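# Move two cart bottles upright into fridge, close door

## Task

Lift both bottles off the cart, set each one standing upright inside the refrigerator, and then close the refrigerator door completely. At the end the cart has to be resting on its wheels. The task fails if a glass bottle drops any real distance, if the fridge door is swung open or closed violently, or if the robot tips over or finishes leaning. Anything that stays in place only because the robot is holding it does not count as done.

## Robot and tools

Robot: a Hello Robot Stretch 4, about 1.6 m tall, with one arm. It has an omni-wheel base (rim within 0.23 m of the base origin), a lift that slides up a mast, an arm that telescopes straight forward, a three-joint wrist (yaw, pitch, roll) and a two-finger gripper. Cameras: head_camera (top of the mast, looking forward and down), head_left_camera and head_right_camera (fisheyes beside it, looking more steeply down and showing the base and arm), and wrist_camera (behind the fingers, fingertips near the bottom of its image). To look in another direction, rotate the base.

Frames: the base frame has its origin on the floor below the base centre, x forward, y left, z up. hand_pose is reported in this frame as a point between the open fingertips; its printed value may be slightly off. The odometry frame is wherever the base frame was when the scene began. base_odometry comes from wheel rotation only, so slipping looks like travel; its heading runs -3.142 to 3.142, positive to the left.

execute_actions: argument actions is a list holding one action or none (an empty list only reports state and images). An action contains base, joints or both, plus optional pace and contact_limits; or it contains end_of_arm by itself. Motions in one action begin together and may finish at different times. Optional cameras lists which images to return (head_camera, head_left_camera, head_right_camera, wrist_camera, or all; omitted or null means all, [] means none); the pictures line gives their order.
- base takes exactly one relative move from where the base last measured itself: translate_m (metres, forward positive, -2 to 2), strafe_m (metres sideways, left positive, -2 to 2) or rotate_rad (radians, counter-clockwise positive, -3.2 to 3.2). These are offsets, not poses.
- joints takes absolute targets by name, each a single number: lift_m 0 to 1.2 m; arm_m 0 to 0.55 m (extension); wrist_yaw_rad -1.134 to 4.276 (0 ahead, positive left, 3.14 stowed; past 3.4 the arm may block it); wrist_pitch_rad -1.117 to 4.259 (0 level, 1.57 pointing down); wrist_roll_rad -1.117 to 4.259 (0 keeps fingers at equal height, positive turns clockwise as seen from behind); gripper_m -0.038 to 0.141 m fingertip gap (negative means fingers press together). Done tolerances: lift and arm ±0.004, yaw and roll ±0.02, pitch ±0.05, gripper ±0.004. Out-of-range joint targets are clipped and reported; any other bad value or unknown key rejects the whole call.
- pace: slow, default, fast or max. Base speeds 0.1/0.3/0.4/0.6 m/s and turn rates 1/2/3/4 rad/s in that order, reduced when the lift is above 0.2 (down to 0.3 m/s and 1 rad/s at 1.2).
- contact_limits: only arm_m, 0 (gentlest) to 0.75 (firmest), default 0.5; the arm stops when it pushes harder.
- end_of_arm: enable_torque re-powers any wrist or gripper motor that shut off.
Each action lasts at most 15 s. A joint or base omitted from an action may still be driving toward an earlier target. If a result reports a stop, any later execute_actions, wait or finished_scene in the same reply are skipped.

wait: seconds 0 to 10; sends nothing and returns state and images. zoom_image: camera plus region [x0, y0, x1, y1] in pixels of that camera's most recent full image, top-left origin, at most 504 by 504. finished_scene: scene is the current scene number; it ends the scene permanently and reports success, then gives the next task. Replying with no tool call ends everything.

Result lines: base_status and joint_status say how each motion ended: done (for the base, wheels turned fully, even if slipping), off_target (stopped short, may still push), contact_stop_at_<key> (hit something; that part then goes slack, so a loaded lift may sink or the base may coast), limit_stop_at_<name> (built-in limit), time_out, torque_fault (wrist motor overloaded and went limp until enable_torque). limit_stop_at_tilt means a lean over 6 degrees; lift, arm and wheels go slack until it eases. limit_stop_at_own_body means a joint was about to hit the robot; moving away still works; likely with pitch below -0.2 and roll below -0.4 or above 4. on_its_own lists uncommanded behaviour; held at is the target, not the position. lidar_m: 12 distances in metres, 30-degree sectors starting straight ahead and going counter-clockwise (4th left, 7th behind, 10th right); - means nothing seen or closer than 0.25; glass, clear plastic and thin legs may be missed. wrist_depth_mm: 7x7 grid of median depths, 100 to 2000 mm, read from top left; clear objects are skipped. turned_by_wheels vs turned_by_imu differing by more than about 0.1 rad means a bump or slip, heading error about their difference. base_tilt in degrees, forward and right positive, with a fixed bias up to about 1.5. motor_effort in percent, positive toward higher joint values (wheels: positive turns base right), peak in brackets; a load in a level gripper shifts pitch effort.

Gripping: command gripper_m below the object's width; the further below, the tighter, pulling it toward the wrist by up to a third of the shortfall. The reading and done do not prove a grasp; check gripper effort. Fingertips pressed on a surface can jam; raise the lift. To unfold at the start, send lift_m 0.4 with wrist_yaw_rad 0.

Avoid: dropping glass bottles, flinging the door, pressing hard with the gripper, turning or driving with over 1 kg held and arm_m above 0.2 (especially fast), strong pushes or pulls with the gripper high, knocking over the cart, driving onto low objects. Loose objects may occasionally get nudged. The robot keeps its last command while you think. Less robot motion time is better.

Each tool is called after "Emit:" in YAML: its name, and indented under it one key for each argument.

## Session

Emit:
execute_actions:
  actions: []

Scene clock: 0.00 s.
base_odometry: x=+0.000 y=+0.000 heading=+0.000 (m, m, rad; odometry frame)
turned_by_wheels: +0.000 (rad since the last result)
turned_by_imu: +0.000 (rad since the last result)
base_tilt: forward=-0.5 right=+0.0 (deg)
lidar_m: 1.19 1.20 1.55 0.86 1.20 1.79 1.92 2.57 0.91 0.82 0.84 1.06
base_status: not commanded
joint_positions: lift_m=+0.138 arm_m=+0.001 wrist_yaw_rad=+3.060 wrist_pitch_rad=+0.007 wrist_roll_rad=-0.014 gripper_m=+0.057
joint_status: not commanded
motor_effort: lift_m=+19 arm_m=+0 wrist_yaw_rad=-1 wrist_pitch_rad=-7 wrist_roll_rad=+2 gripper_m=-2 wheel_0=+0 wheel_1=+0 wheel_2=+0 (%)
hand_pose: x=-0.1089 y=+0.1107 z=+0.3144 quat_wxyz=(+0.041, -0.004, -0.007, +0.999) (m; base frame)
wrist_depth_mm: - 142 - - 1921 - - / - 129 - - 1983 - - / - 130 200 - 1983 - - / 114 142 - - 1921 - - / 1708 - - - 1983 - - / 1060 1118 196 1255 195 1255 1255 / 768 768 778 141 809 788 866
pictures: head_camera, head_left_camera, head_right_camera, wrist_camera
Images, in order (width x height): head_camera 420x560, head_left_camera 420x672, head_right_camera 420x672, wrist_camera 616x392.

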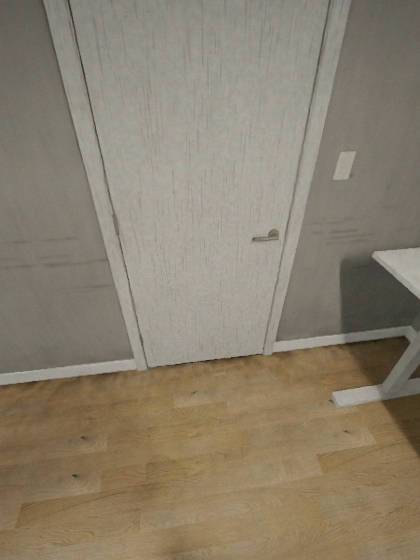

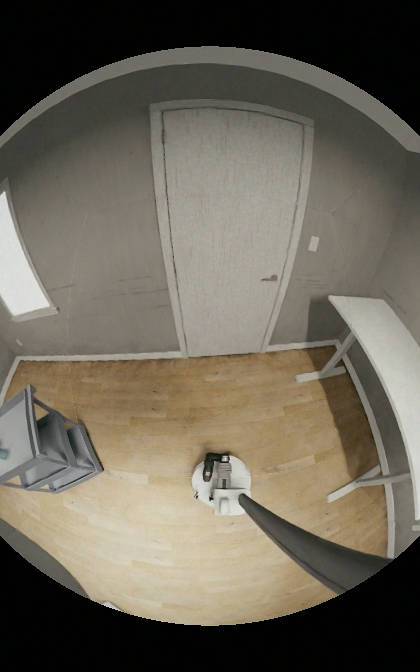

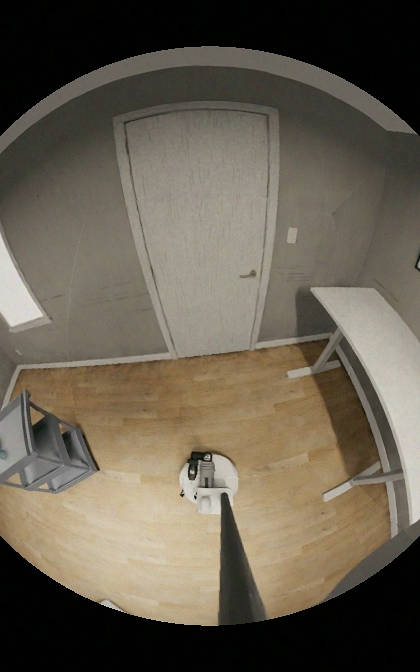

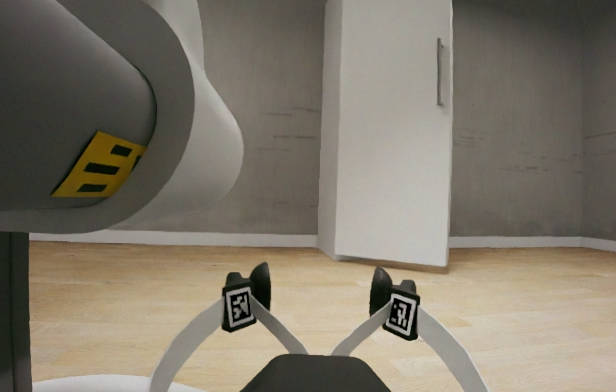

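Emit:
execute_actions:
  actions:
    - {"base":{"rotate_rad":2.2},"joints":{"lift_m":0.8,"wrist_yaw_rad":0},"pace":"fast"}

Scene clock: 7.00 s.
base_odometry: x=+0.000 y=+0.000 heading=+2.200 (m, m, rad; odometry frame)
turned_by_wheels: +2.200 (rad since the last result)
turned_by_imu: +2.240 (rad since the last result)
base_tilt: forward=-0.5 right=+0.2 (deg)
lidar_m: 3.24 1.78 2.33 2.37 0.88 0.81 0.87 1.19 1.19 1.27 1.08 0.86
base_status: done
joint_positions: lift_m=+0.800 arm_m=+0.001 wrist_yaw_rad=+0.000 wrist_pitch_rad=+0.007 wrist_roll_rad=-0.014 gripper_m=+0.057
joint_status: all done
motor_effort: lift_m=+23(22) arm_m=+0(0) wrist_yaw_rad=-2(11) wrist_pitch_rad=-7(8) wrist_roll_rad=+2(2) gripper_m=-4(2) wheel_0=-2(10) wheel_1=-1(10) wheel_2=-1(7) (%)
hand_pose: x=+0.4600 y=-0.0873 z=+0.9758 quat_wxyz=(+1.000, -0.007, +0.004, +0.000) (m; base frame)
wrist_depth_mm: 1397 - - - - - - / 1430 - - - - - - / 1430 - - - - - - / 1397 - - - - - - / 1430 - - - - 1182 - / 1397 - 196 - 195 741 591 / 1430 1983 - 141 - 1160 559
pictures: head_camera, head_left_camera, head_right_camera, wrist_camera
camera_calibration (this result's frames):
wrist_camera: T_world_to_cam=[[0.0464327, -0.99752, 0.052889, -0.144819], [0.0150513, -0.0522415, -0.998521, 1.02465], [0.998808, 0.0471601, 0.0125883, -0.244419], [0, 0, 0, 1]] pos_world=[0.23543, -0.0794035, 1.03387]
Images, in order (width x height): head_camera 420x560, head_left_camera 420x672, head_right_camera 420x672, wrist_camera 616x392.

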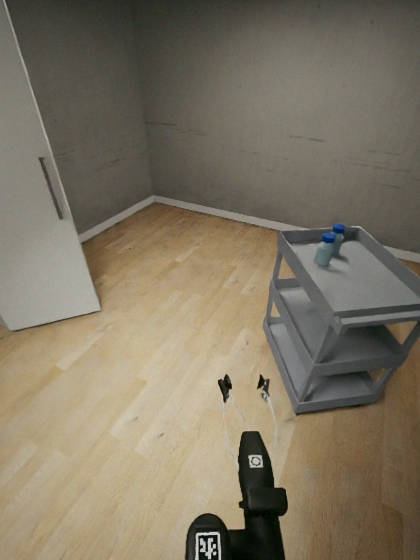

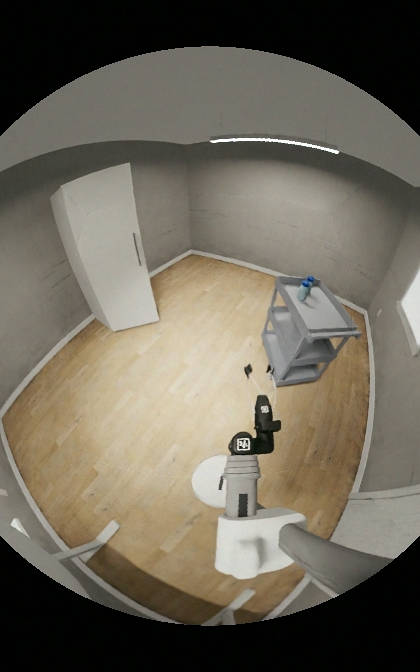

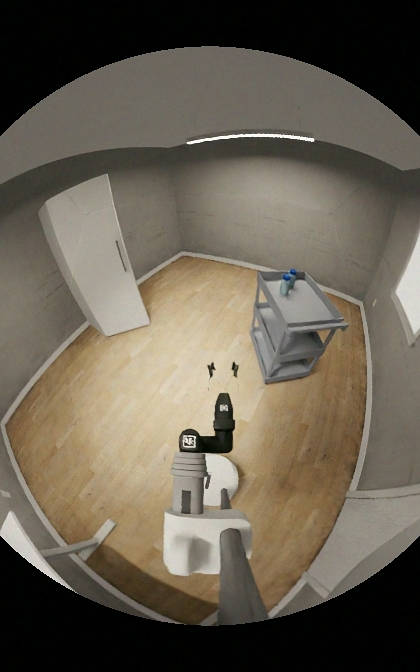

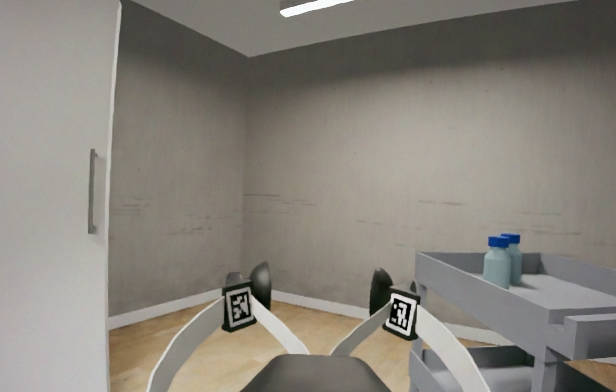

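Emit:
execute_actions:
  actions:
    - {"base":{"rotate_rad":0.15},"joints":{"gripper_m":0.0},"pace":"fast"}
  cameras: []

Emit:
execute_actions:
  actions:
    - {"base":{"translate_m":1.57},"pace":"max"}
  cameras: []

Emit:
execute_actions:
  actions:
    - {"base":{"rotate_rad":0.9},"pace":"fast"}

Scene clock: 32.27 s.
base_odometry: x=+0.000 y=+0.000 heading=+2.349 (m, m, rad; odometry frame)
turned_by_wheels: +0.150 (rad since the last result)
turned_by_imu: +0.153 (rad since the last result)
base_tilt: forward=-0.6 right=+0.1 (deg)
lidar_m: 3.18 1.78 2.53 2.07 0.83 0.82 0.90 1.21 1.20 1.34 0.91 0.86
base_status: done
joint_positions: lift_m=+0.800 arm_m=+0.001 wrist_yaw_rad=+0.000 wrist_pitch_rad=+0.007 wrist_roll_rad=-0.014 gripper_m=+0.000
joint_status: all done
motor_effort: lift_m=+23(23) arm_m=+0(0) wrist_yaw_rad=-1(2) wrist_pitch_rad=-7(8) wrist_roll_rad=+2(3) gripper_m=-4(4) wheel_0=-3(10) wheel_1=-1(4) wheel_2=-2(5) (%)
hand_pose: x=+0.4600 y=-0.0874 z=+0.9758 quat_wxyz=(+1.000, -0.007, +0.004, +0.000) (m; base frame)
wrist_depth_mm: 1464 1537 - - - - - / 1576 1537 - - - - - / 1499 1499 - - - - - / 1464 1537 - - - - - / 1499 1576 - - - - - / 1499 1537 - 193 - - 741 / 1499 1537 1983 - - 1078 -
pictures: none
No camera images: the call's "cameras" was empty. Leave "cameras" out to get every camera's image.

Scene clock: 37.50 s.
base_odometry: x=-1.103 y=+1.118 heading=+2.349 (m, m, rad; odometry frame)
turned_by_wheels: +0.000 (rad since the last result)
turned_by_imu: +0.002 (rad since the last result)
base_tilt: forward=-0.3 right=+0.1 (deg)
lidar_m: 1.97 1.57 0.54 0.56 2.58 2.13 2.74 0.85 0.66 1.05 1.89 1.86
base_status: done
joint_positions: lift_m=+0.800 arm_m=+0.001 wrist_yaw_rad=+0.000 wrist_pitch_rad=+0.007 wrist_roll_rad=-0.014 gripper_m=+0.000
joint_status: not commanded
motor_effort: lift_m=+22(23) arm_m=+0(0) wrist_yaw_rad=-2(1) wrist_pitch_rad=-8(7) wrist_roll_rad=+2(3) gripper_m=-6(6) wheel_0=+0(9) wheel_1=-1(1) wheel_2=+2(11) (%)
hand_pose: x=+0.4600 y=-0.0874 z=+0.9758 quat_wxyz=(+1.000, -0.007, +0.004, +0.000) (m; base frame)
wrist_depth_mm: 1281 1464 1863 - 1808 1537 1397 / 1281 1464 1808 - 1808 1537 1397 / 1229 1499 1863 - 1808 1537 1336 / 1281 1537 1863 - 1808 1537 1336 / 1255 1499 1863 - 1808 1537 1336 / 1255 1499 1756 194 1618 1537 1308 / 1255 1464 1756 1983 1708 1430 1336
pictures: none
No camera images: the call's "cameras" was empty. Leave "cameras" out to get every camera's image.

Scene clock: 39.07 s.
base_odometry: x=-1.103 y=+1.118 heading=-3.034 (m, m, rad; odometry frame)
turned_by_wheels: +0.900 (rad since the last result)
turned_by_imu: +0.916 (rad since the last result)
base_tilt: forward=-0.6 right=+0.2 (deg)
lidar_m: 0.59 0.55 2.20 2.12 2.17 0.99 0.66 0.67 1.93 1.86 1.94 1.64
base_status: done
joint_positions: lift_m=+0.800 arm_m=+0.001 wrist_yaw_rad=+0.000 wrist_pitch_rad=+0.007 wrist_roll_rad=-0.014 gripper_m=+0.000
joint_status: not commanded
motor_effort: lift_m=+22(23) arm_m=+0(0) wrist_yaw_rad=-1(1) wrist_pitch_rad=-7(7) wrist_roll_rad=+2(3) gripper_m=-6(4) wheel_0=-3(7) wheel_1=-1(7) wheel_2=+0(8) (%)
hand_pose: x=+0.4600 y=-0.0874 z=+0.9758 quat_wxyz=(+1.000, -0.007, +0.004, +0.000) (m; base frame)
wrist_depth_mm: 332 1182 1229 1397 1366 1336 1336 / 336 904 866 1366 1366 1336 1336 / 338 1205 1229 1366 1336 1336 1336 / 332 1229 1255 1336 1397 1336 1336 / 332 1182 960 1366 1336 1366 1308 / 332 1229 1255 193 1366 1336 1366 / 338 1042 798 798 1366 1366 1336
pictures: head_camera, head_left_camera, head_right_camera, wrist_camera
camera_calibration (this result's frames):
wrist_camera: T_world_to_cam=[[0.0462252, -0.99753, 0.0528886, -0.144785], [0.0150405, -0.0522442, -0.998521, 1.0247], [0.998818, 0.0469523, 0.0125883, -0.244424], [0, 0, 0, 1]] pos_world=[0.235416, -0.0794168, 1.03392]
Images, in order (width x height): head_camera 420x560, head_left_camera 420x672, head_right_camera 420x672, wrist_camera 616x392.

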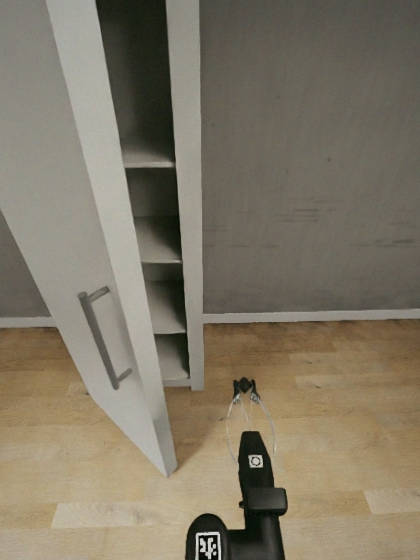

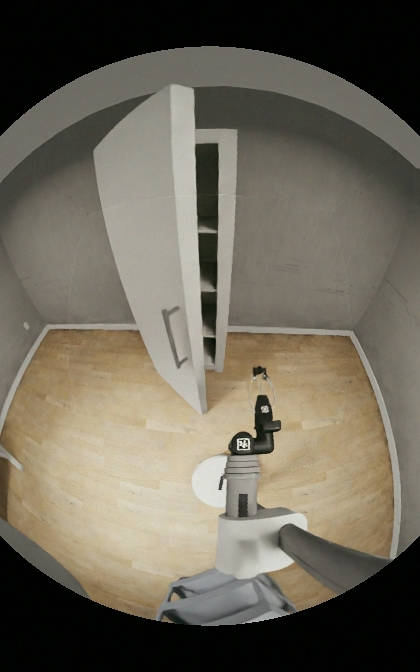

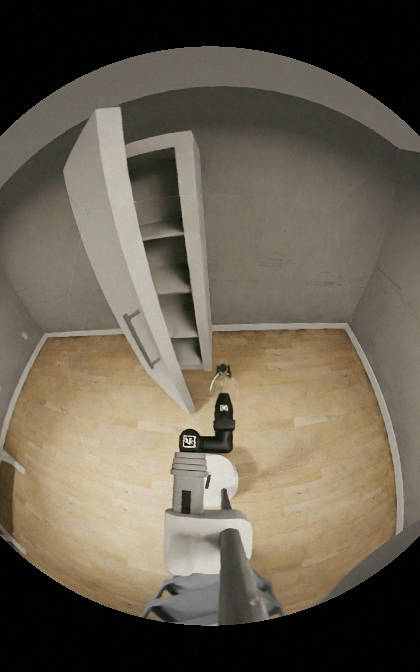

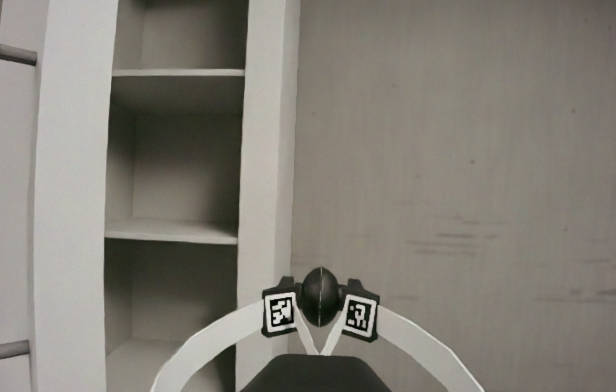

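Emit:
execute_actions:
  actions:
    - {"joints":{"arm_m":0.42},"pace":"fast"}
  cameras: []

Emit:
execute_actions:
  actions:
    - {"base":{"strafe_m":0.45},"pace":"slow"}

Scene clock: 51.33 s.
base_odometry: x=-1.103 y=+1.118 heading=-3.034 (m, m, rad; odometry frame)
turned_by_wheels: +0.000 (rad since the last result)
turned_by_imu: +0.001 (rad since the last result)
base_tilt: forward=-0.4 right=+0.1 (deg)
lidar_m: 0.59 0.58 2.22 2.13 2.18 0.97 0.64 0.66 1.96 1.85 1.94 1.63
base_status: not commanded
joint_positions: lift_m=+0.800 arm_m=+0.419 wrist_yaw_rad=+0.000 wrist_pitch_rad=+0.007 wrist_roll_rad=-0.014 gripper_m=+0.000
joint_status: all done
motor_effort: lift_m=+22(22) arm_m=+6(5) wrist_yaw_rad=-1(1) wrist_pitch_rad=-7(8) wrist_roll_rad=+3(2) gripper_m=-2(4) wheel_0=-3(3) wheel_1=-1(1) wheel_2=+0(0) (%)
hand_pose: x=+0.8784 y=-0.0874 z=+0.9758 quat_wxyz=(+1.000, -0.007, +0.004, +0.000) (m; base frame)
wrist_depth_mm: 603 564 364 946 904 904 917 / 798 820 364 931 917 917 917 / 809 820 366 946 931 931 904 / 820 820 364 946 946 917 917 / 517 469 366 946 917 917 931 / 798 820 366 193 917 931 917 / 831 820 368 788 931 931 931
pictures: none
No camera images: the call's "cameras" was empty. Leave "cameras" out to get every camera's image.

Scene clock: 56.97 s.
base_odometry: x=-1.055 y=+0.670 heading=-3.034 (m, m, rad; odometry frame)
turned_by_wheels: +0.000 (rad since the last result)
turned_by_imu: -0.011 (rad since the last result)
base_tilt: forward=-0.4 right=+0.2 (deg)
lidar_m: 0.37 0.33 2.15 1.75 1.67 2.26 0.93 0.86 0.91 2.30 2.27 1.05
base_status: done
joint_positions: lift_m=+0.800 arm_m=+0.419 wrist_yaw_rad=+0.000 wrist_pitch_rad=+0.007 wrist_roll_rad=-0.014 gripper_m=+0.000
joint_status: not commanded
motor_effort: lift_m=+22(22) arm_m=+6(6) wrist_yaw_rad=-1(4) wrist_pitch_rad=-7(8) wrist_roll_rad=+3(3) gripper_m=-7(5) wheel_0=-2(29) wheel_1=+1(4) wheel_2=+1(17) (%)
hand_pose: x=+0.8784 y=-0.0874 z=+0.9758 quat_wxyz=(+1.000, -0.007, +0.004, +0.000) (m; base frame)
wrist_depth_mm: 303 357 564 585 564 521 404 / 309 368 723 788 788 574 410 / 315 375 750 798 798 574 397 / 320 382 759 788 788 569 394 / 320 382 585 634 668 521 389 / 322 375 377 194 373 418 373 / 320 357 699 798 798 480 392
pictures: head_camera, head_left_camera, head_right_camera, wrist_camera
camera_calibration (this result's frames):
wrist_camera: T_world_to_cam=[[0.0460384, -0.997538, 0.0528913, -0.164017], [0.0150505, -0.0522488, -0.998521, 1.0184], [0.998826, 0.0467663, 0.012608, -0.662327], [0, 0, 0, 1]] pos_world=[0.653773, -0.0794286, 1.03392]
Images, in order (width x height): head_camera 420x560, head_left_camera 420x672, head_right_camera 420x672, wrist_camera 616x392.

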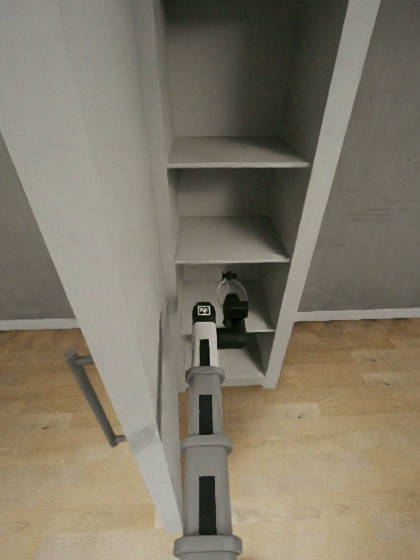

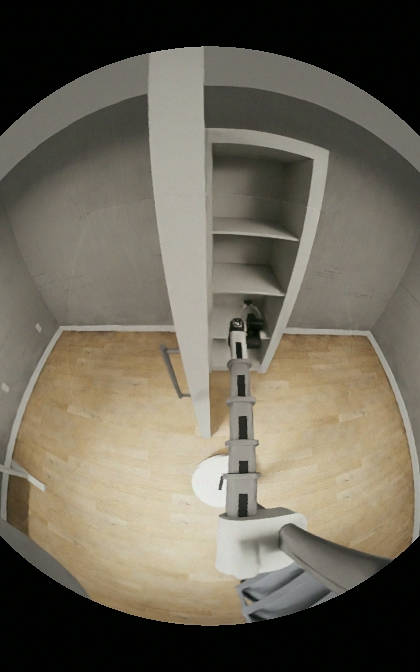

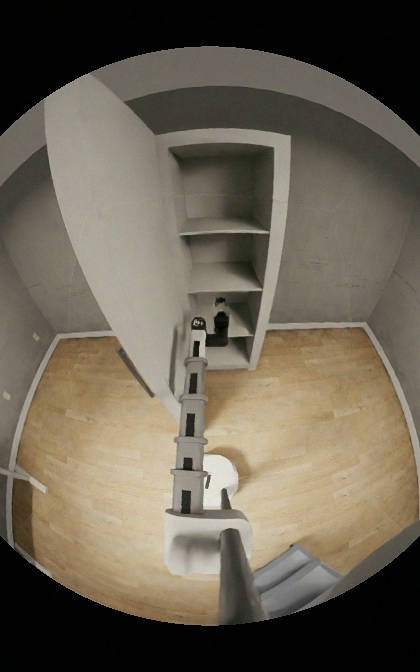

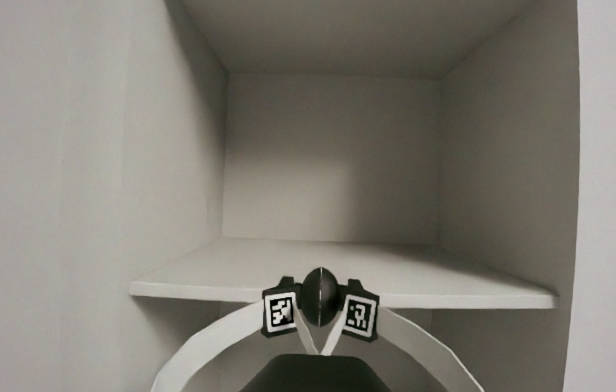

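Emit:
execute_actions:
  actions:
    - {"base":{"strafe_m":-0.17},"joints":{"arm_m":0,"gripper_m":0.12},"pace":"fast"}
  cameras: []

Emit:
execute_actions:
  actions:
    - {"base":{"rotate_rad":-2.8},"pace":"fast"}

Scene clock: 79.60 s.
base_odometry: x=-1.073 y=+0.839 heading=-3.034 (m, m, rad; odometry frame)
turned_by_wheels: +0.000 (rad since the last result)
turned_by_imu: +0.001 (rad since the last result)
base_tilt: forward=-0.4 right=+0.2 (deg)
lidar_m: 0.99 0.44 0.54 1.88 1.89 2.28 0.83 0.77 2.24 2.13 2.21 1.63
base_status: done
joint_positions: lift_m=+0.800 arm_m=+0.002 wrist_yaw_rad=+0.000 wrist_pitch_rad=+0.008 wrist_roll_rad=-0.014 gripper_m=+0.120
joint_status: all done
motor_effort: lift_m=+22(22) arm_m=-6(6) wrist_yaw_rad=+0(2) wrist_pitch_rad=-8(8) wrist_roll_rad=+2(2) gripper_m=+0(6) wheel_0=-1(12) wheel_1=+1(5) wheel_2=+0(1) (%)
hand_pose: x=+0.4609 y=-0.0875 z=+0.9758 quat_wxyz=(+1.000, -0.007, +0.004, +0.000) (m; base frame)
wrist_depth_mm: 500 788 1205 1255 976 1336 1336 / 504 778 991 946 946 1336 1308 / 521 788 1255 1229 931 1336 1366 / 525 788 1229 1255 878 1336 1336 / 530 778 1025 1205 831 1366 1336 / 521 750 216 1255 778 1366 1336 / 525 741 1098 146 1366 1366 1336
pictures: none
No camera images: the call's "cameras" was empty. Leave "cameras" out to get every camera's image.

Scene clock: 82.17 s.
base_odometry: x=-1.073 y=+0.839 heading=+0.449 (m, m, rad; odometry frame)
turned_by_wheels: -2.800 (rad since the last result)
turned_by_imu: -2.849 (rad since the last result)
base_tilt: forward=-0.4 right=+0.1 (deg)
lidar_m: 0.77 0.77 2.13 2.15 1.75 1.00 0.50 0.44 2.60 1.86 2.17 0.92
base_status: done
joint_positions: lift_m=+0.800 arm_m=+0.002 wrist_yaw_rad=+0.000 wrist_pitch_rad=+0.008 wrist_roll_rad=-0.014 gripper_m=+0.120
joint_status: not commanded
motor_effort: lift_m=+22(22) arm_m=-6(6) wrist_yaw_rad=-2(1) wrist_pitch_rad=-7(7) wrist_roll_rad=+3(2) gripper_m=+0(1) wheel_0=+1(9) wheel_1=-1(13) wheel_2=+0(8) (%)
hand_pose: x=+0.4610 y=-0.0874 z=+0.9758 quat_wxyz=(+1.000, -0.007, +0.004, +0.000) (m; base frame)
wrist_depth_mm: - - - - 1921 1863 1661 / - - - - 1983 1756 1618 / - - - - 1983 1808 1708 / - - - - 1921 1756 1661 / - - 778 - 1921 1708 1708 / - 554 214 615 647 1756 1661 / - 544 991 146 1921 1708 1661
pictures: head_camera, head_left_camera, head_right_camera, wrist_camera
camera_calibration (this result's frames):
wrist_camera: T_world_to_cam=[[0.0461127, -0.997535, 0.0528904, -0.144813], [0.0149592, -0.0522512, -0.998522, 1.0247], [0.998824, 0.0468358, 0.0125129, -0.245326], [0, 0, 0, 1]] pos_world=[0.236386, -0.079424, 1.03391]
Images, in order (width x height): head_camera 420x560, head_left_camera 420x672, head_right_camera 420x672, wrist_camera 616x392.

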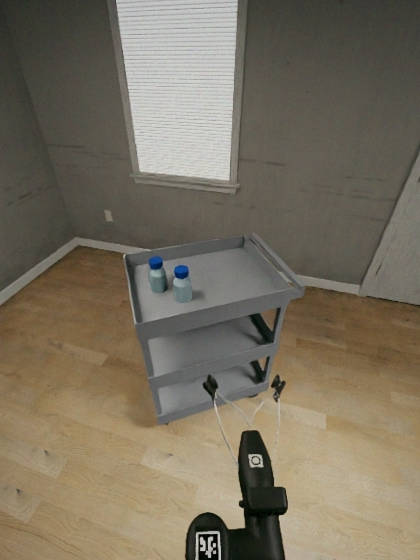

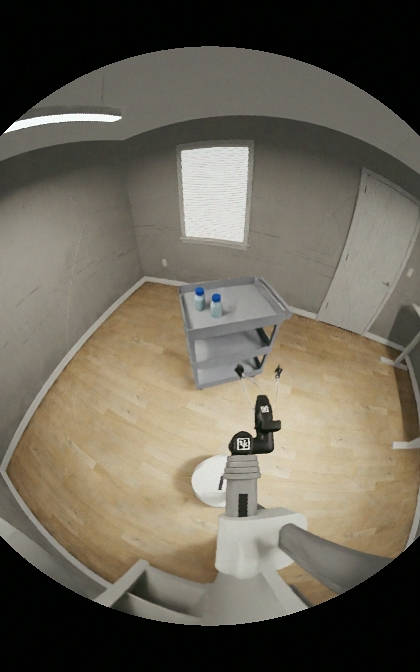

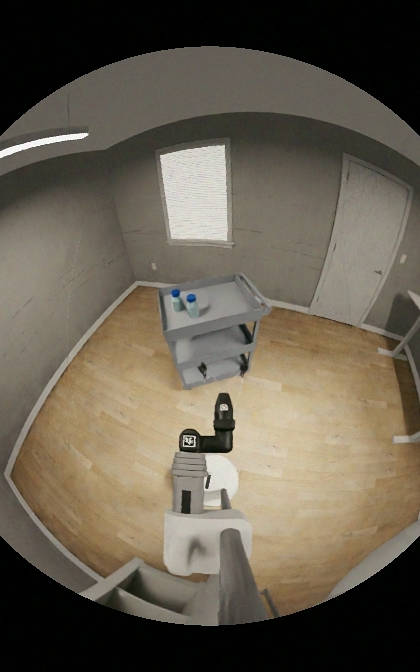

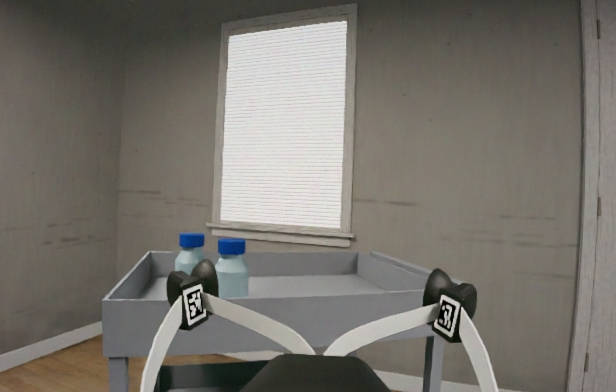

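Emit:
execute_actions:
  actions:
    - {"base":{"rotate_rad":0.172},"joints":{"wrist_pitch_rad":0.4,"lift_m":0.86,"arm_m":0.3,"gripper_m":0.105},"pace":"fast"}
  cameras: ["head_camera","wrist_camera"]

Scene clock: 99.77 s.
base_odometry: x=-1.073 y=+0.839 heading=+0.621 (m, m, rad; odometry frame)
turned_by_wheels: +0.172 (rad since the last result)
turned_by_imu: +0.176 (rad since the last result)
base_tilt: forward=-0.5 right=+0.0 (deg)
lidar_m: 0.77 2.25 2.13 2.21 1.64 0.98 0.42 0.47 1.90 1.86 2.27 0.84
base_status: done
joint_positions: lift_m=+0.860 arm_m=+0.299 wrist_yaw_rad=+0.000 wrist_pitch_rad=+0.402 wrist_roll_rad=-0.014 gripper_m=+0.105
joint_status: all done
motor_effort: lift_m=+23(27) arm_m=+6(6) wrist_yaw_rad=+0(1) wrist_pitch_rad=-7(6) wrist_roll_rad=+2(2) gripper_m=-1(3) wheel_0=-1(3) wheel_1=+0(3) wheel_2=+1(7) (%)
hand_pose: x=+0.7354 y=-0.0874 z=+0.9251 quat_wxyz=(+0.980, -0.007, +0.200, +0.001) (m; base frame)
wrist_depth_mm: 1708 - - 1808 1618 1397 1281 / 1756 - - 1863 1661 1464 1336 / 1808 - - 1921 1618 1464 1366 / 1808 - 580 439 707 683 603 / 1863 508 508 455 512 517 525 / 1499 310 197 319 312 327 343 / 1308 325 329 143 347 357 1281
pictures: head_camera, wrist_camera
camera_calibration (this result's frames):
wrist_camera: T_world_to_cam=[[0.0630103, -0.997527, 0.0311242, -0.147046], [-0.36996, -0.0523106, -0.927574, 1.18735], [0.926908, 0.046932, -0.372342, -0.10987], [0, 0, 0, 1]] pos_world=[0.550377, -0.0794145, 1.06502]
Images, in order (width x height): head_camera 420x560, wrist_camera 616x392.

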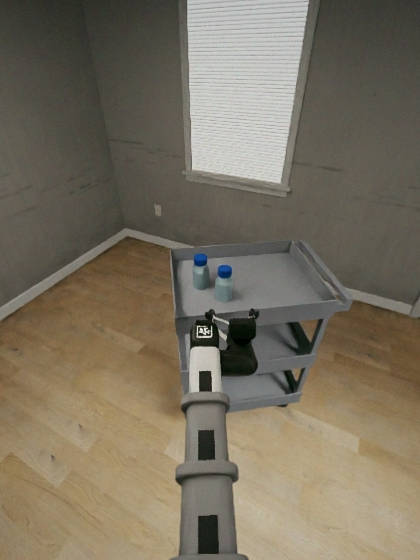

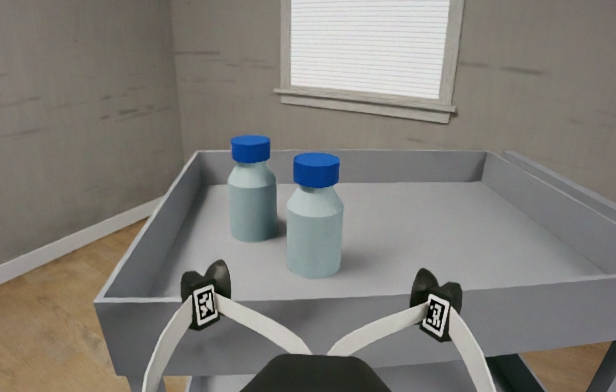

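Emit:
execute_actions:
  actions:
    - {"joints":{"arm_m":0.45},"pace":"fast"}
  cameras: []

Emit:
execute_actions:
  actions:
    - {"joints":{"lift_m":0.81,"arm_m":0.47}}
  cameras: ["head_camera","wrist_camera"]

Scene clock: 107.70 s.
base_odometry: x=-1.073 y=+0.839 heading=+0.621 (m, m, rad; odometry frame)
turned_by_wheels: +0.000 (rad since the last result)
turned_by_imu: +0.001 (rad since the last result)
base_tilt: forward=-0.5 right=+0.1 (deg)
lidar_m: 0.76 2.26 2.14 2.20 1.63 1.00 0.43 0.50 1.88 1.88 2.26 0.84
base_status: not commanded
joint_positions: lift_m=+0.860 arm_m=+0.449 wrist_yaw_rad=+0.000 wrist_pitch_rad=+0.402 wrist_roll_rad=-0.014 gripper_m=+0.105
joint_status: all done
motor_effort: lift_m=+23(23) arm_m=+6(6) wrist_yaw_rad=-1(1) wrist_pitch_rad=-8(7) wrist_roll_rad=+3(3) gripper_m=+0(3) wheel_0=-1(1) wheel_1=+0(0) wheel_2=+1(1) (%)
hand_pose: x=+0.8854 y=-0.0874 z=+0.9250 quat_wxyz=(+0.980, -0.007, +0.200, +0.001) (m; base frame)
wrist_depth_mm: 1576 1983 1983 1618 1464 1255 1160 / 1618 1983 1983 1708 1499 1366 1229 / 1756 - - 1808 1618 1464 1281 / 1756 - 377 603 627 627 591 / 1808 459 375 285 512 517 500 / 1430 375 197 290 370 387 399 / 273 317 338 143 330 325 338
pictures: none
No camera images: the call's "cameras" was empty. Leave "cameras" out to get every camera's image.

Scene clock: 108.80 s.
base_odometry: x=-1.073 y=+0.839 heading=+0.621 (m, m, rad; odometry frame)
turned_by_wheels: +0.000 (rad since the last result)
turned_by_imu: +0.000 (rad since the last result)
base_tilt: forward=-0.5 right=-0.1 (deg)
lidar_m: 0.77 2.26 2.14 2.22 1.63 0.98 0.44 0.46 1.87 1.86 2.27 0.82
base_status: not commanded
joint_positions: lift_m=+0.810 arm_m=+0.469 wrist_yaw_rad=+0.000 wrist_pitch_rad=+0.402 wrist_roll_rad=-0.014 gripper_m=+0.105
joint_status: all done
motor_effort: lift_m=+15(22) arm_m=+6(6) wrist_yaw_rad=-1(1) wrist_pitch_rad=-7(7) wrist_roll_rad=+2(2) gripper_m=+0(1) wheel_0=-1(1) wheel_1=+0(0) wheel_2=+1(1) (%)
hand_pose: x=+0.9053 y=-0.0874 z=+0.8757 quat_wxyz=(+0.980, -0.007, +0.200, +0.001) (m; base frame)
wrist_depth_mm: 1618 1983 1863 1618 1430 1255 1160 / 1661 - - 1708 1499 1336 1205 / 1708 - 544 1708 1499 1366 1229 / 1756 512 334 239 574 580 530 / 307 384 349 250 418 421 418 / 264 322 197 264 304 315 325 / 257 262 274 143 271 266 277
pictures: head_camera, wrist_camera
camera_calibration (this result's frames):
wrist_camera: T_world_to_cam=[[0.0629139, -0.997534, 0.0311215, -0.156156], [-0.370003, -0.0522742, -0.927559, 1.20445], [0.926898, 0.0468413, -0.372379, -0.285777], [0, 0, 0, 1]] pos_world=[0.720361, -0.0794224, 1.01564]
Images, in order (width x height): head_camera 420x560, wrist_camera 616x392.

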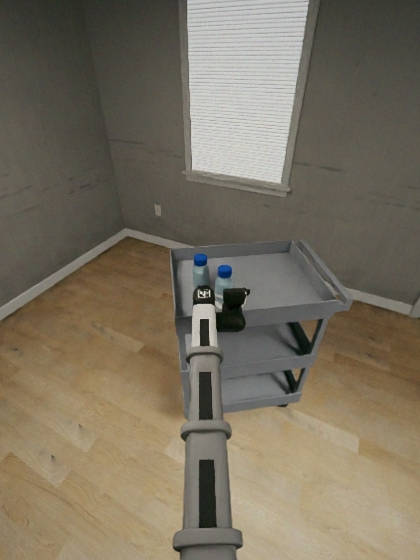

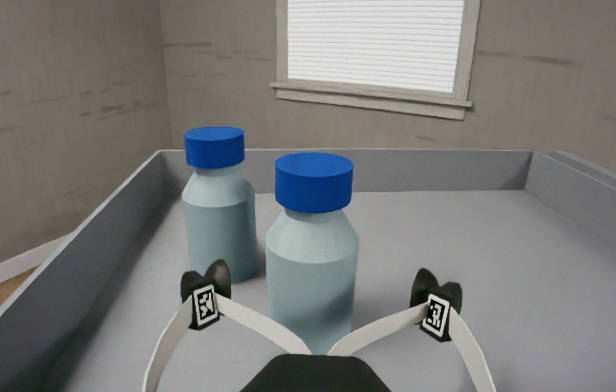

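Emit:
execute_actions:
  actions:
    - {"joints":{"lift_m":0.797,"arm_m":0.537}}
  cameras: ["head_camera","wrist_camera"]

Scene clock: 116.57 s.
base_odometry: x=-1.073 y=+0.839 heading=+0.621 (m, m, rad; odometry frame)
turned_by_wheels: +0.000 (rad since the last result)
turned_by_imu: +0.001 (rad since the last result)
base_tilt: forward=-0.4 right=+0.1 (deg)
lidar_m: 0.76 2.24 2.13 2.19 1.63 0.99 0.43 0.50 1.87 1.88 2.26 0.83
base_status: not commanded
joint_positions: lift_m=+0.797 arm_m=+0.536 wrist_yaw_rad=+0.000 wrist_pitch_rad=+0.402 wrist_roll_rad=-0.014 gripper_m=+0.105
joint_status: all done
motor_effort: lift_m=+15(15) arm_m=+6(7) wrist_yaw_rad=-1(0) wrist_pitch_rad=-7(7) wrist_roll_rad=+3(3) gripper_m=+0(2) wheel_0=-1(1) wheel_1=+0(0) wheel_2=+1(1) (%)
hand_pose: x=+0.9723 y=-0.0874 z=+0.8627 quat_wxyz=(+0.980, -0.007, +0.200, +0.001) (m; base frame)
wrist_depth_mm: 1576 1921 1863 1576 1397 1255 1118 / 1618 1983 1921 1708 1464 1281 1182 / 1708 - 1863 1708 1537 1336 1205 / 1708 407 266 168 504 521 517 / 298 349 266 180 397 397 397 / 273 298 195 180 211 297 309 / 249 245 252 143 254 251 258
pictures: head_camera, wrist_camera
camera_calibration (this result's frames):
wrist_camera: T_world_to_cam=[[0.0628506, -0.997538, 0.0311199, -0.15992], [-0.37003, -0.0522505, -0.927549, 1.21719], [0.926891, 0.0467817, -0.372403, -0.352695], [0, 0, 0, 1]] pos_world=[0.787358, -0.0794275, 1.00264]
Images, in order (width x height): head_camera 420x560, wrist_camera 616x392.

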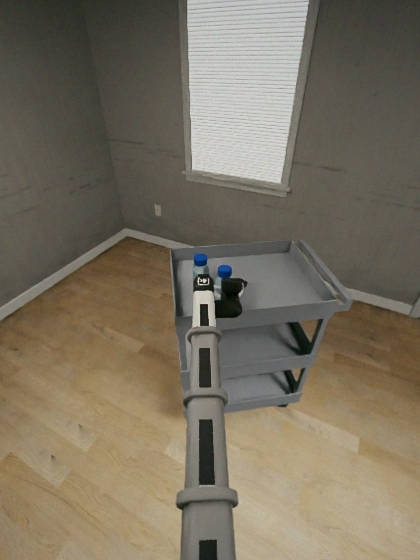

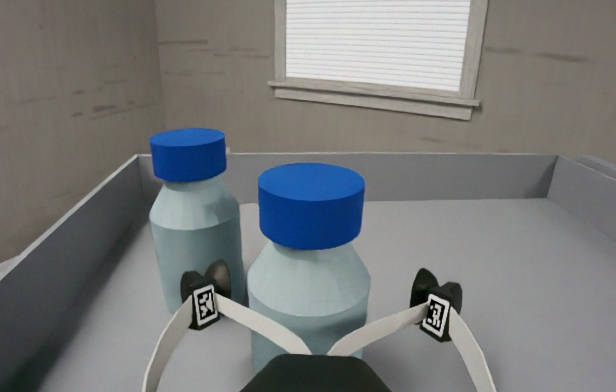

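Emit:
execute_actions:
  actions:
    - {"joints":{"lift_m":0.784},"base":{"rotate_rad":0.008}}
  cameras: []

Emit:
execute_actions:
  actions:
    - {"joints":{"gripper_m":0.015}}
  cameras: ["wrist_camera"]

Scene clock: 124.33 s.
base_odometry: x=-1.073 y=+0.839 heading=+0.629 (m, m, rad; odometry frame)
turned_by_wheels: +0.008 (rad since the last result)
turned_by_imu: +0.009 (rad since the last result)
base_tilt: forward=-0.4 right=+0.2 (deg)
lidar_m: 0.77 2.22 2.14 2.20 1.62 1.00 0.44 0.53 1.87 1.88 2.26 0.83
base_status: done
joint_positions: lift_m=+0.784 arm_m=+0.536 wrist_yaw_rad=+0.000 wrist_pitch_rad=+0.402 wrist_roll_rad=-0.014 gripper_m=+0.105
joint_status: all done
motor_effort: lift_m=+15(14) arm_m=+6(6) wrist_yaw_rad=-2(3) wrist_pitch_rad=-7(7) wrist_roll_rad=+2(3) gripper_m=-1(2) wheel_0=+2(8) wheel_1=+0(3) wheel_2=+1(3) (%)
hand_pose: x=+0.9724 y=-0.0874 z=+0.8497 quat_wxyz=(+0.980, -0.007, +0.200, +0.001) (m; base frame)
wrist_depth_mm: 1576 1921 1808 1576 1366 1229 1138 / 1618 1921 1863 1708 1430 1281 1160 / 1708 1863 259 1661 1464 1281 1160 / 1618 387 257 163 473 512 504 / 267 340 266 176 351 373 373 / 255 281 196 176 191 277 289 / 233 229 242 142 238 235 244
pictures: none
No camera images: the call's "cameras" was empty. Leave "cameras" out to get every camera's image.

Scene clock: 126.07 s.
base_odometry: x=-1.073 y=+0.839 heading=+0.629 (m, m, rad; odometry frame)
turned_by_wheels: +0.000 (rad since the last result)
turned_by_imu: +0.000 (rad since the last result)
base_tilt: forward=-0.4 right=+0.1 (deg)
lidar_m: 0.75 2.25 2.14 2.22 1.61 0.99 0.44 0.55 1.90 1.86 2.27 0.84
base_status: not commanded
joint_positions: lift_m=+0.784 arm_m=+0.536 wrist_yaw_rad=+0.000 wrist_pitch_rad=+0.407 wrist_roll_rad=-0.014 gripper_m=+0.015
joint_status: all done
motor_effort: lift_m=+17(17) arm_m=+6(6) wrist_yaw_rad=-2(1) wrist_pitch_rad=-21(20) wrist_roll_rad=+2(2) gripper_m=-18(20) wheel_0=+1(1) wheel_1=+0(0) wheel_2=+1(1) (%)
hand_pose: x=+0.9719 y=-0.0874 z=+0.8483 quat_wxyz=(+0.979, -0.007, +0.202, +0.001) (m; base frame)
wrist_depth_mm: 1576 1921 1863 1618 1366 1229 1118 / 1618 1983 1808 1661 1464 1281 1160 / 1708 1921 253 185 500 1281 1160 / 1661 389 256 145 436 496 504 / 267 332 268 158 342 362 362 / 251 277 185 156 178 283 282 / 229 224 232 161 225 222 239
pictures: wrist_camera
camera_calibration (this result's frames):
wrist_camera: T_world_to_cam=[[0.0629776, -0.997539, 0.0308334, -0.159328], [-0.37426, -0.0522457, -0.925851, 1.2064], [0.925183, 0.0467682, -0.376629, -0.352331], [0, 0, 0, 1]] pos_world=[0.787511, -0.0794287, 0.989159]
Images, in order (width x height): wrist_camera 616x392.

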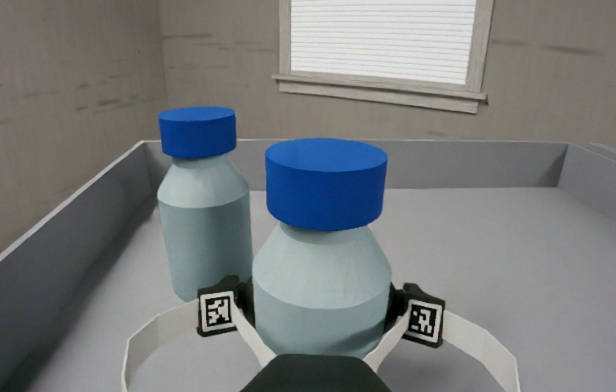

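Emit:
execute_actions:
  actions:
    - {"joints":{"lift_m":0.9}}
  cameras: ["wrist_camera"]

Emit:
execute_actions:
  actions:
    - {"joints":{"lift_m":0.95,"arm_m":0.0}}
  cameras: []

Emit:
execute_actions:
  actions:
    - {"base":{"rotate_rad":2.64}}

Scene clock: 135.83 s.
base_odometry: x=-1.073 y=+0.839 heading=+0.629 (m, m, rad; odometry frame)
turned_by_wheels: +0.000 (rad since the last result)
turned_by_imu: +0.001 (rad since the last result)
base_tilt: forward=-0.3 right=+0.2 (deg)
lidar_m: 0.76 2.24 2.14 2.20 1.64 0.99 0.44 0.53 1.88 1.87 2.27 0.83
base_status: not commanded
joint_positions: lift_m=+0.900 arm_m=+0.536 wrist_yaw_rad=+0.000 wrist_pitch_rad=+0.407 wrist_roll_rad=-0.014 gripper_m=+0.015
joint_status: all done
motor_effort: lift_m=+25(25) arm_m=+6(6) wrist_yaw_rad=-1(1) wrist_pitch_rad=-19(21) wrist_roll_rad=+2(3) gripper_m=-17(16) wheel_0=+1(1) wheel_1=+0(0) wheel_2=+0(1) (%)
hand_pose: x=+0.9718 y=-0.0874 z=+0.9636 quat_wxyz=(+0.979, -0.007, +0.202, +0.001) (m; base frame)
wrist_depth_mm: 1618 1863 1863 1537 1397 1229 1138 / 1618 1983 1921 1708 1430 1281 1160 / 1708 - - 186 1499 1336 1205 / 1708 - - 145 539 1366 1255 / 1756 1756 320 158 544 549 535 / 1618 407 184 157 177 455 452 / 1281 343 315 161 357 357 384
pictures: wrist_camera
camera_calibration (this result's frames):
wrist_camera: T_world_to_cam=[[0.0629796, -0.997539, 0.0308285, -0.162879], [-0.37433, -0.0522454, -0.925823, 1.31316], [0.925154, 0.0467679, -0.376699, -0.308818], [0, 0, 0, 1]] pos_world=[0.787518, -0.0794287, 1.10444]
Images, in order (width x height): wrist_camera 616x392.

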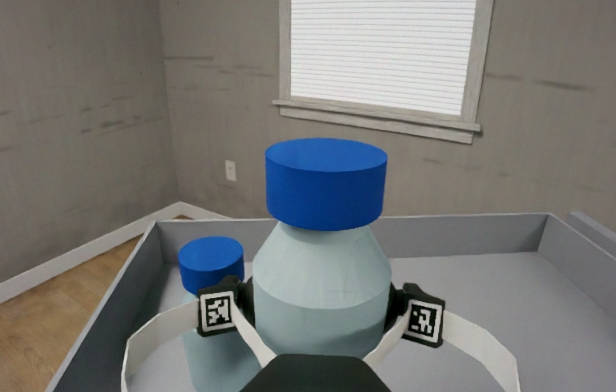

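Scene clock: 138.47 s.
base_odometry: x=-1.073 y=+0.839 heading=+0.629 (m, m, rad; odometry frame)
turned_by_wheels: +0.000 (rad since the last result)
turned_by_imu: +0.001 (rad since the last result)
base_tilt: forward=-0.6 right=+0.2 (deg)
lidar_m: 0.76 2.25 2.13 2.22 1.63 1.00 0.44 0.52 1.89 1.91 2.26 0.84
base_status: not commanded
joint_positions: lift_m=+0.950 arm_m=+0.002 wrist_yaw_rad=+0.000 wrist_pitch_rad=+0.407 wrist_roll_rad=-0.014 gripper_m=+0.015
joint_status: all done
motor_effort: lift_m=+25(27) arm_m=-6(7) wrist_yaw_rad=+0(2) wrist_pitch_rad=-21(21) wrist_roll_rad=+3(2) gripper_m=-17(20) wheel_0=+1(1) wheel_1=+0(0) wheel_2=+1(1) (%)
hand_pose: x=+0.4374 y=-0.0875 z=+1.0135 quat_wxyz=(+0.979, -0.007, +0.202, +0.001) (m; base frame)
wrist_depth_mm: 1808 - - - 1863 1618 1499 / 1808 - - - 1863 1708 1537 / 1983 - - 185 1921 1808 1618 / 1921 - 1060 145 820 866 1661 / 1983 - 654 158 640 668 1708 / 1708 1708 185 157 178 1042 1708 / 1430 1366 1336 161 778 778 1464
pictures: none
No camera images: the call's "cameras" was empty. Leave "cameras" out to get every camera's image.

Scene clock: 141.27 s.
base_odometry: x=-1.073 y=+0.839 heading=-3.014 (m, m, rad; odometry frame)
turned_by_wheels: +2.640 (rad since the last result)
turned_by_imu: +2.687 (rad since the last result)
base_tilt: forward=-0.5 right=+0.2 (deg)
lidar_m: 0.99 0.45 0.55 1.86 1.86 2.28 0.83 0.77 2.24 2.15 2.22 1.63
base_status: done
joint_positions: lift_m=+0.950 arm_m=+0.002 wrist_yaw_rad=+0.000 wrist_pitch_rad=+0.407 wrist_roll_rad=-0.014 gripper_m=+0.015
joint_status: not commanded
motor_effort: lift_m=+25(25) arm_m=-6(6) wrist_yaw_rad=-2(3) wrist_pitch_rad=-20(21) wrist_roll_rad=+2(2) gripper_m=-20(17) wheel_0=-3(8) wheel_1=+0(5) wheel_2=-3(5) (%)
hand_pose: x=+0.4375 y=-0.0873 z=+1.0136 quat_wxyz=(+0.979, -0.007, +0.202, +0.002) (m; base frame)
wrist_depth_mm: 484 707 1078 1078 707 1182 1160 / 492 732 1118 1138 878 1255 1229 / 492 741 946 185 798 1336 1308 / 492 750 1308 145 842 1397 1430 / 500 741 1138 158 878 1499 1537 / 492 691 185 156 178 1618 1618 / 492 634 1182 160 1397 1308 1430
pictures: head_camera, head_left_camera, head_right_camera, wrist_camera
camera_calibration (this result's frames):
wrist_camera: T_world_to_cam=[[0.0633428, -0.997516, 0.0308259, -0.130823], [-0.374291, -0.0523783, -0.925831, 1.15941], [0.925145, 0.0471069, -0.376679, 0.204413], [0, 0, 0, 1]] pos_world=[0.253133, -0.0793994, 1.15445]
Images, in order (width x height): head_camera 420x560, head_left_camera 420x672, head_right_camera 420x672, wrist_camera 616x392.

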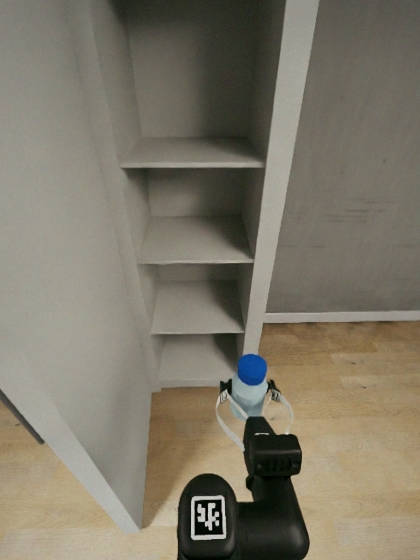

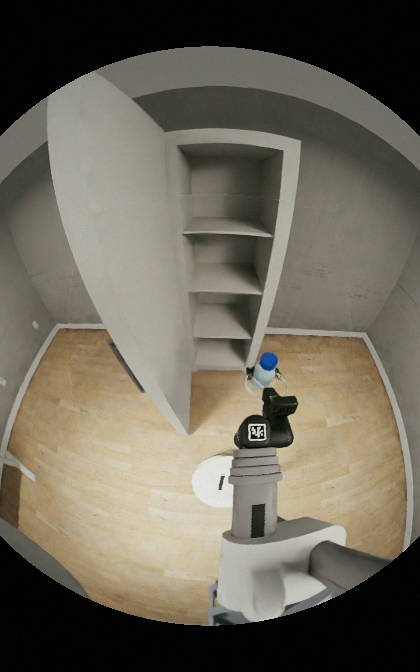

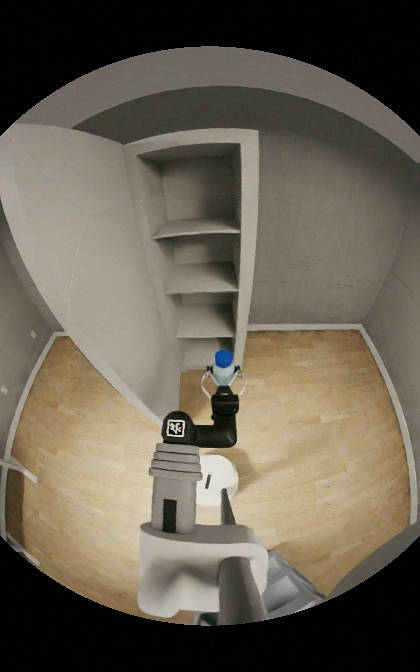

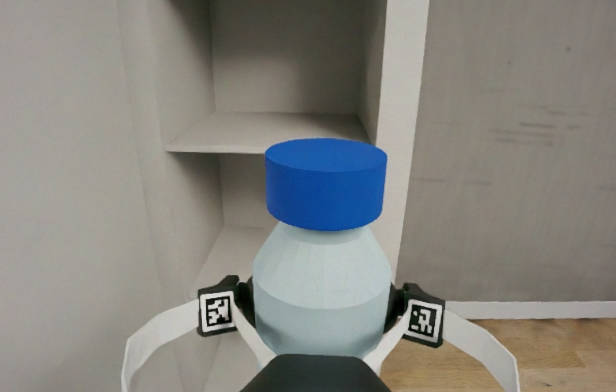

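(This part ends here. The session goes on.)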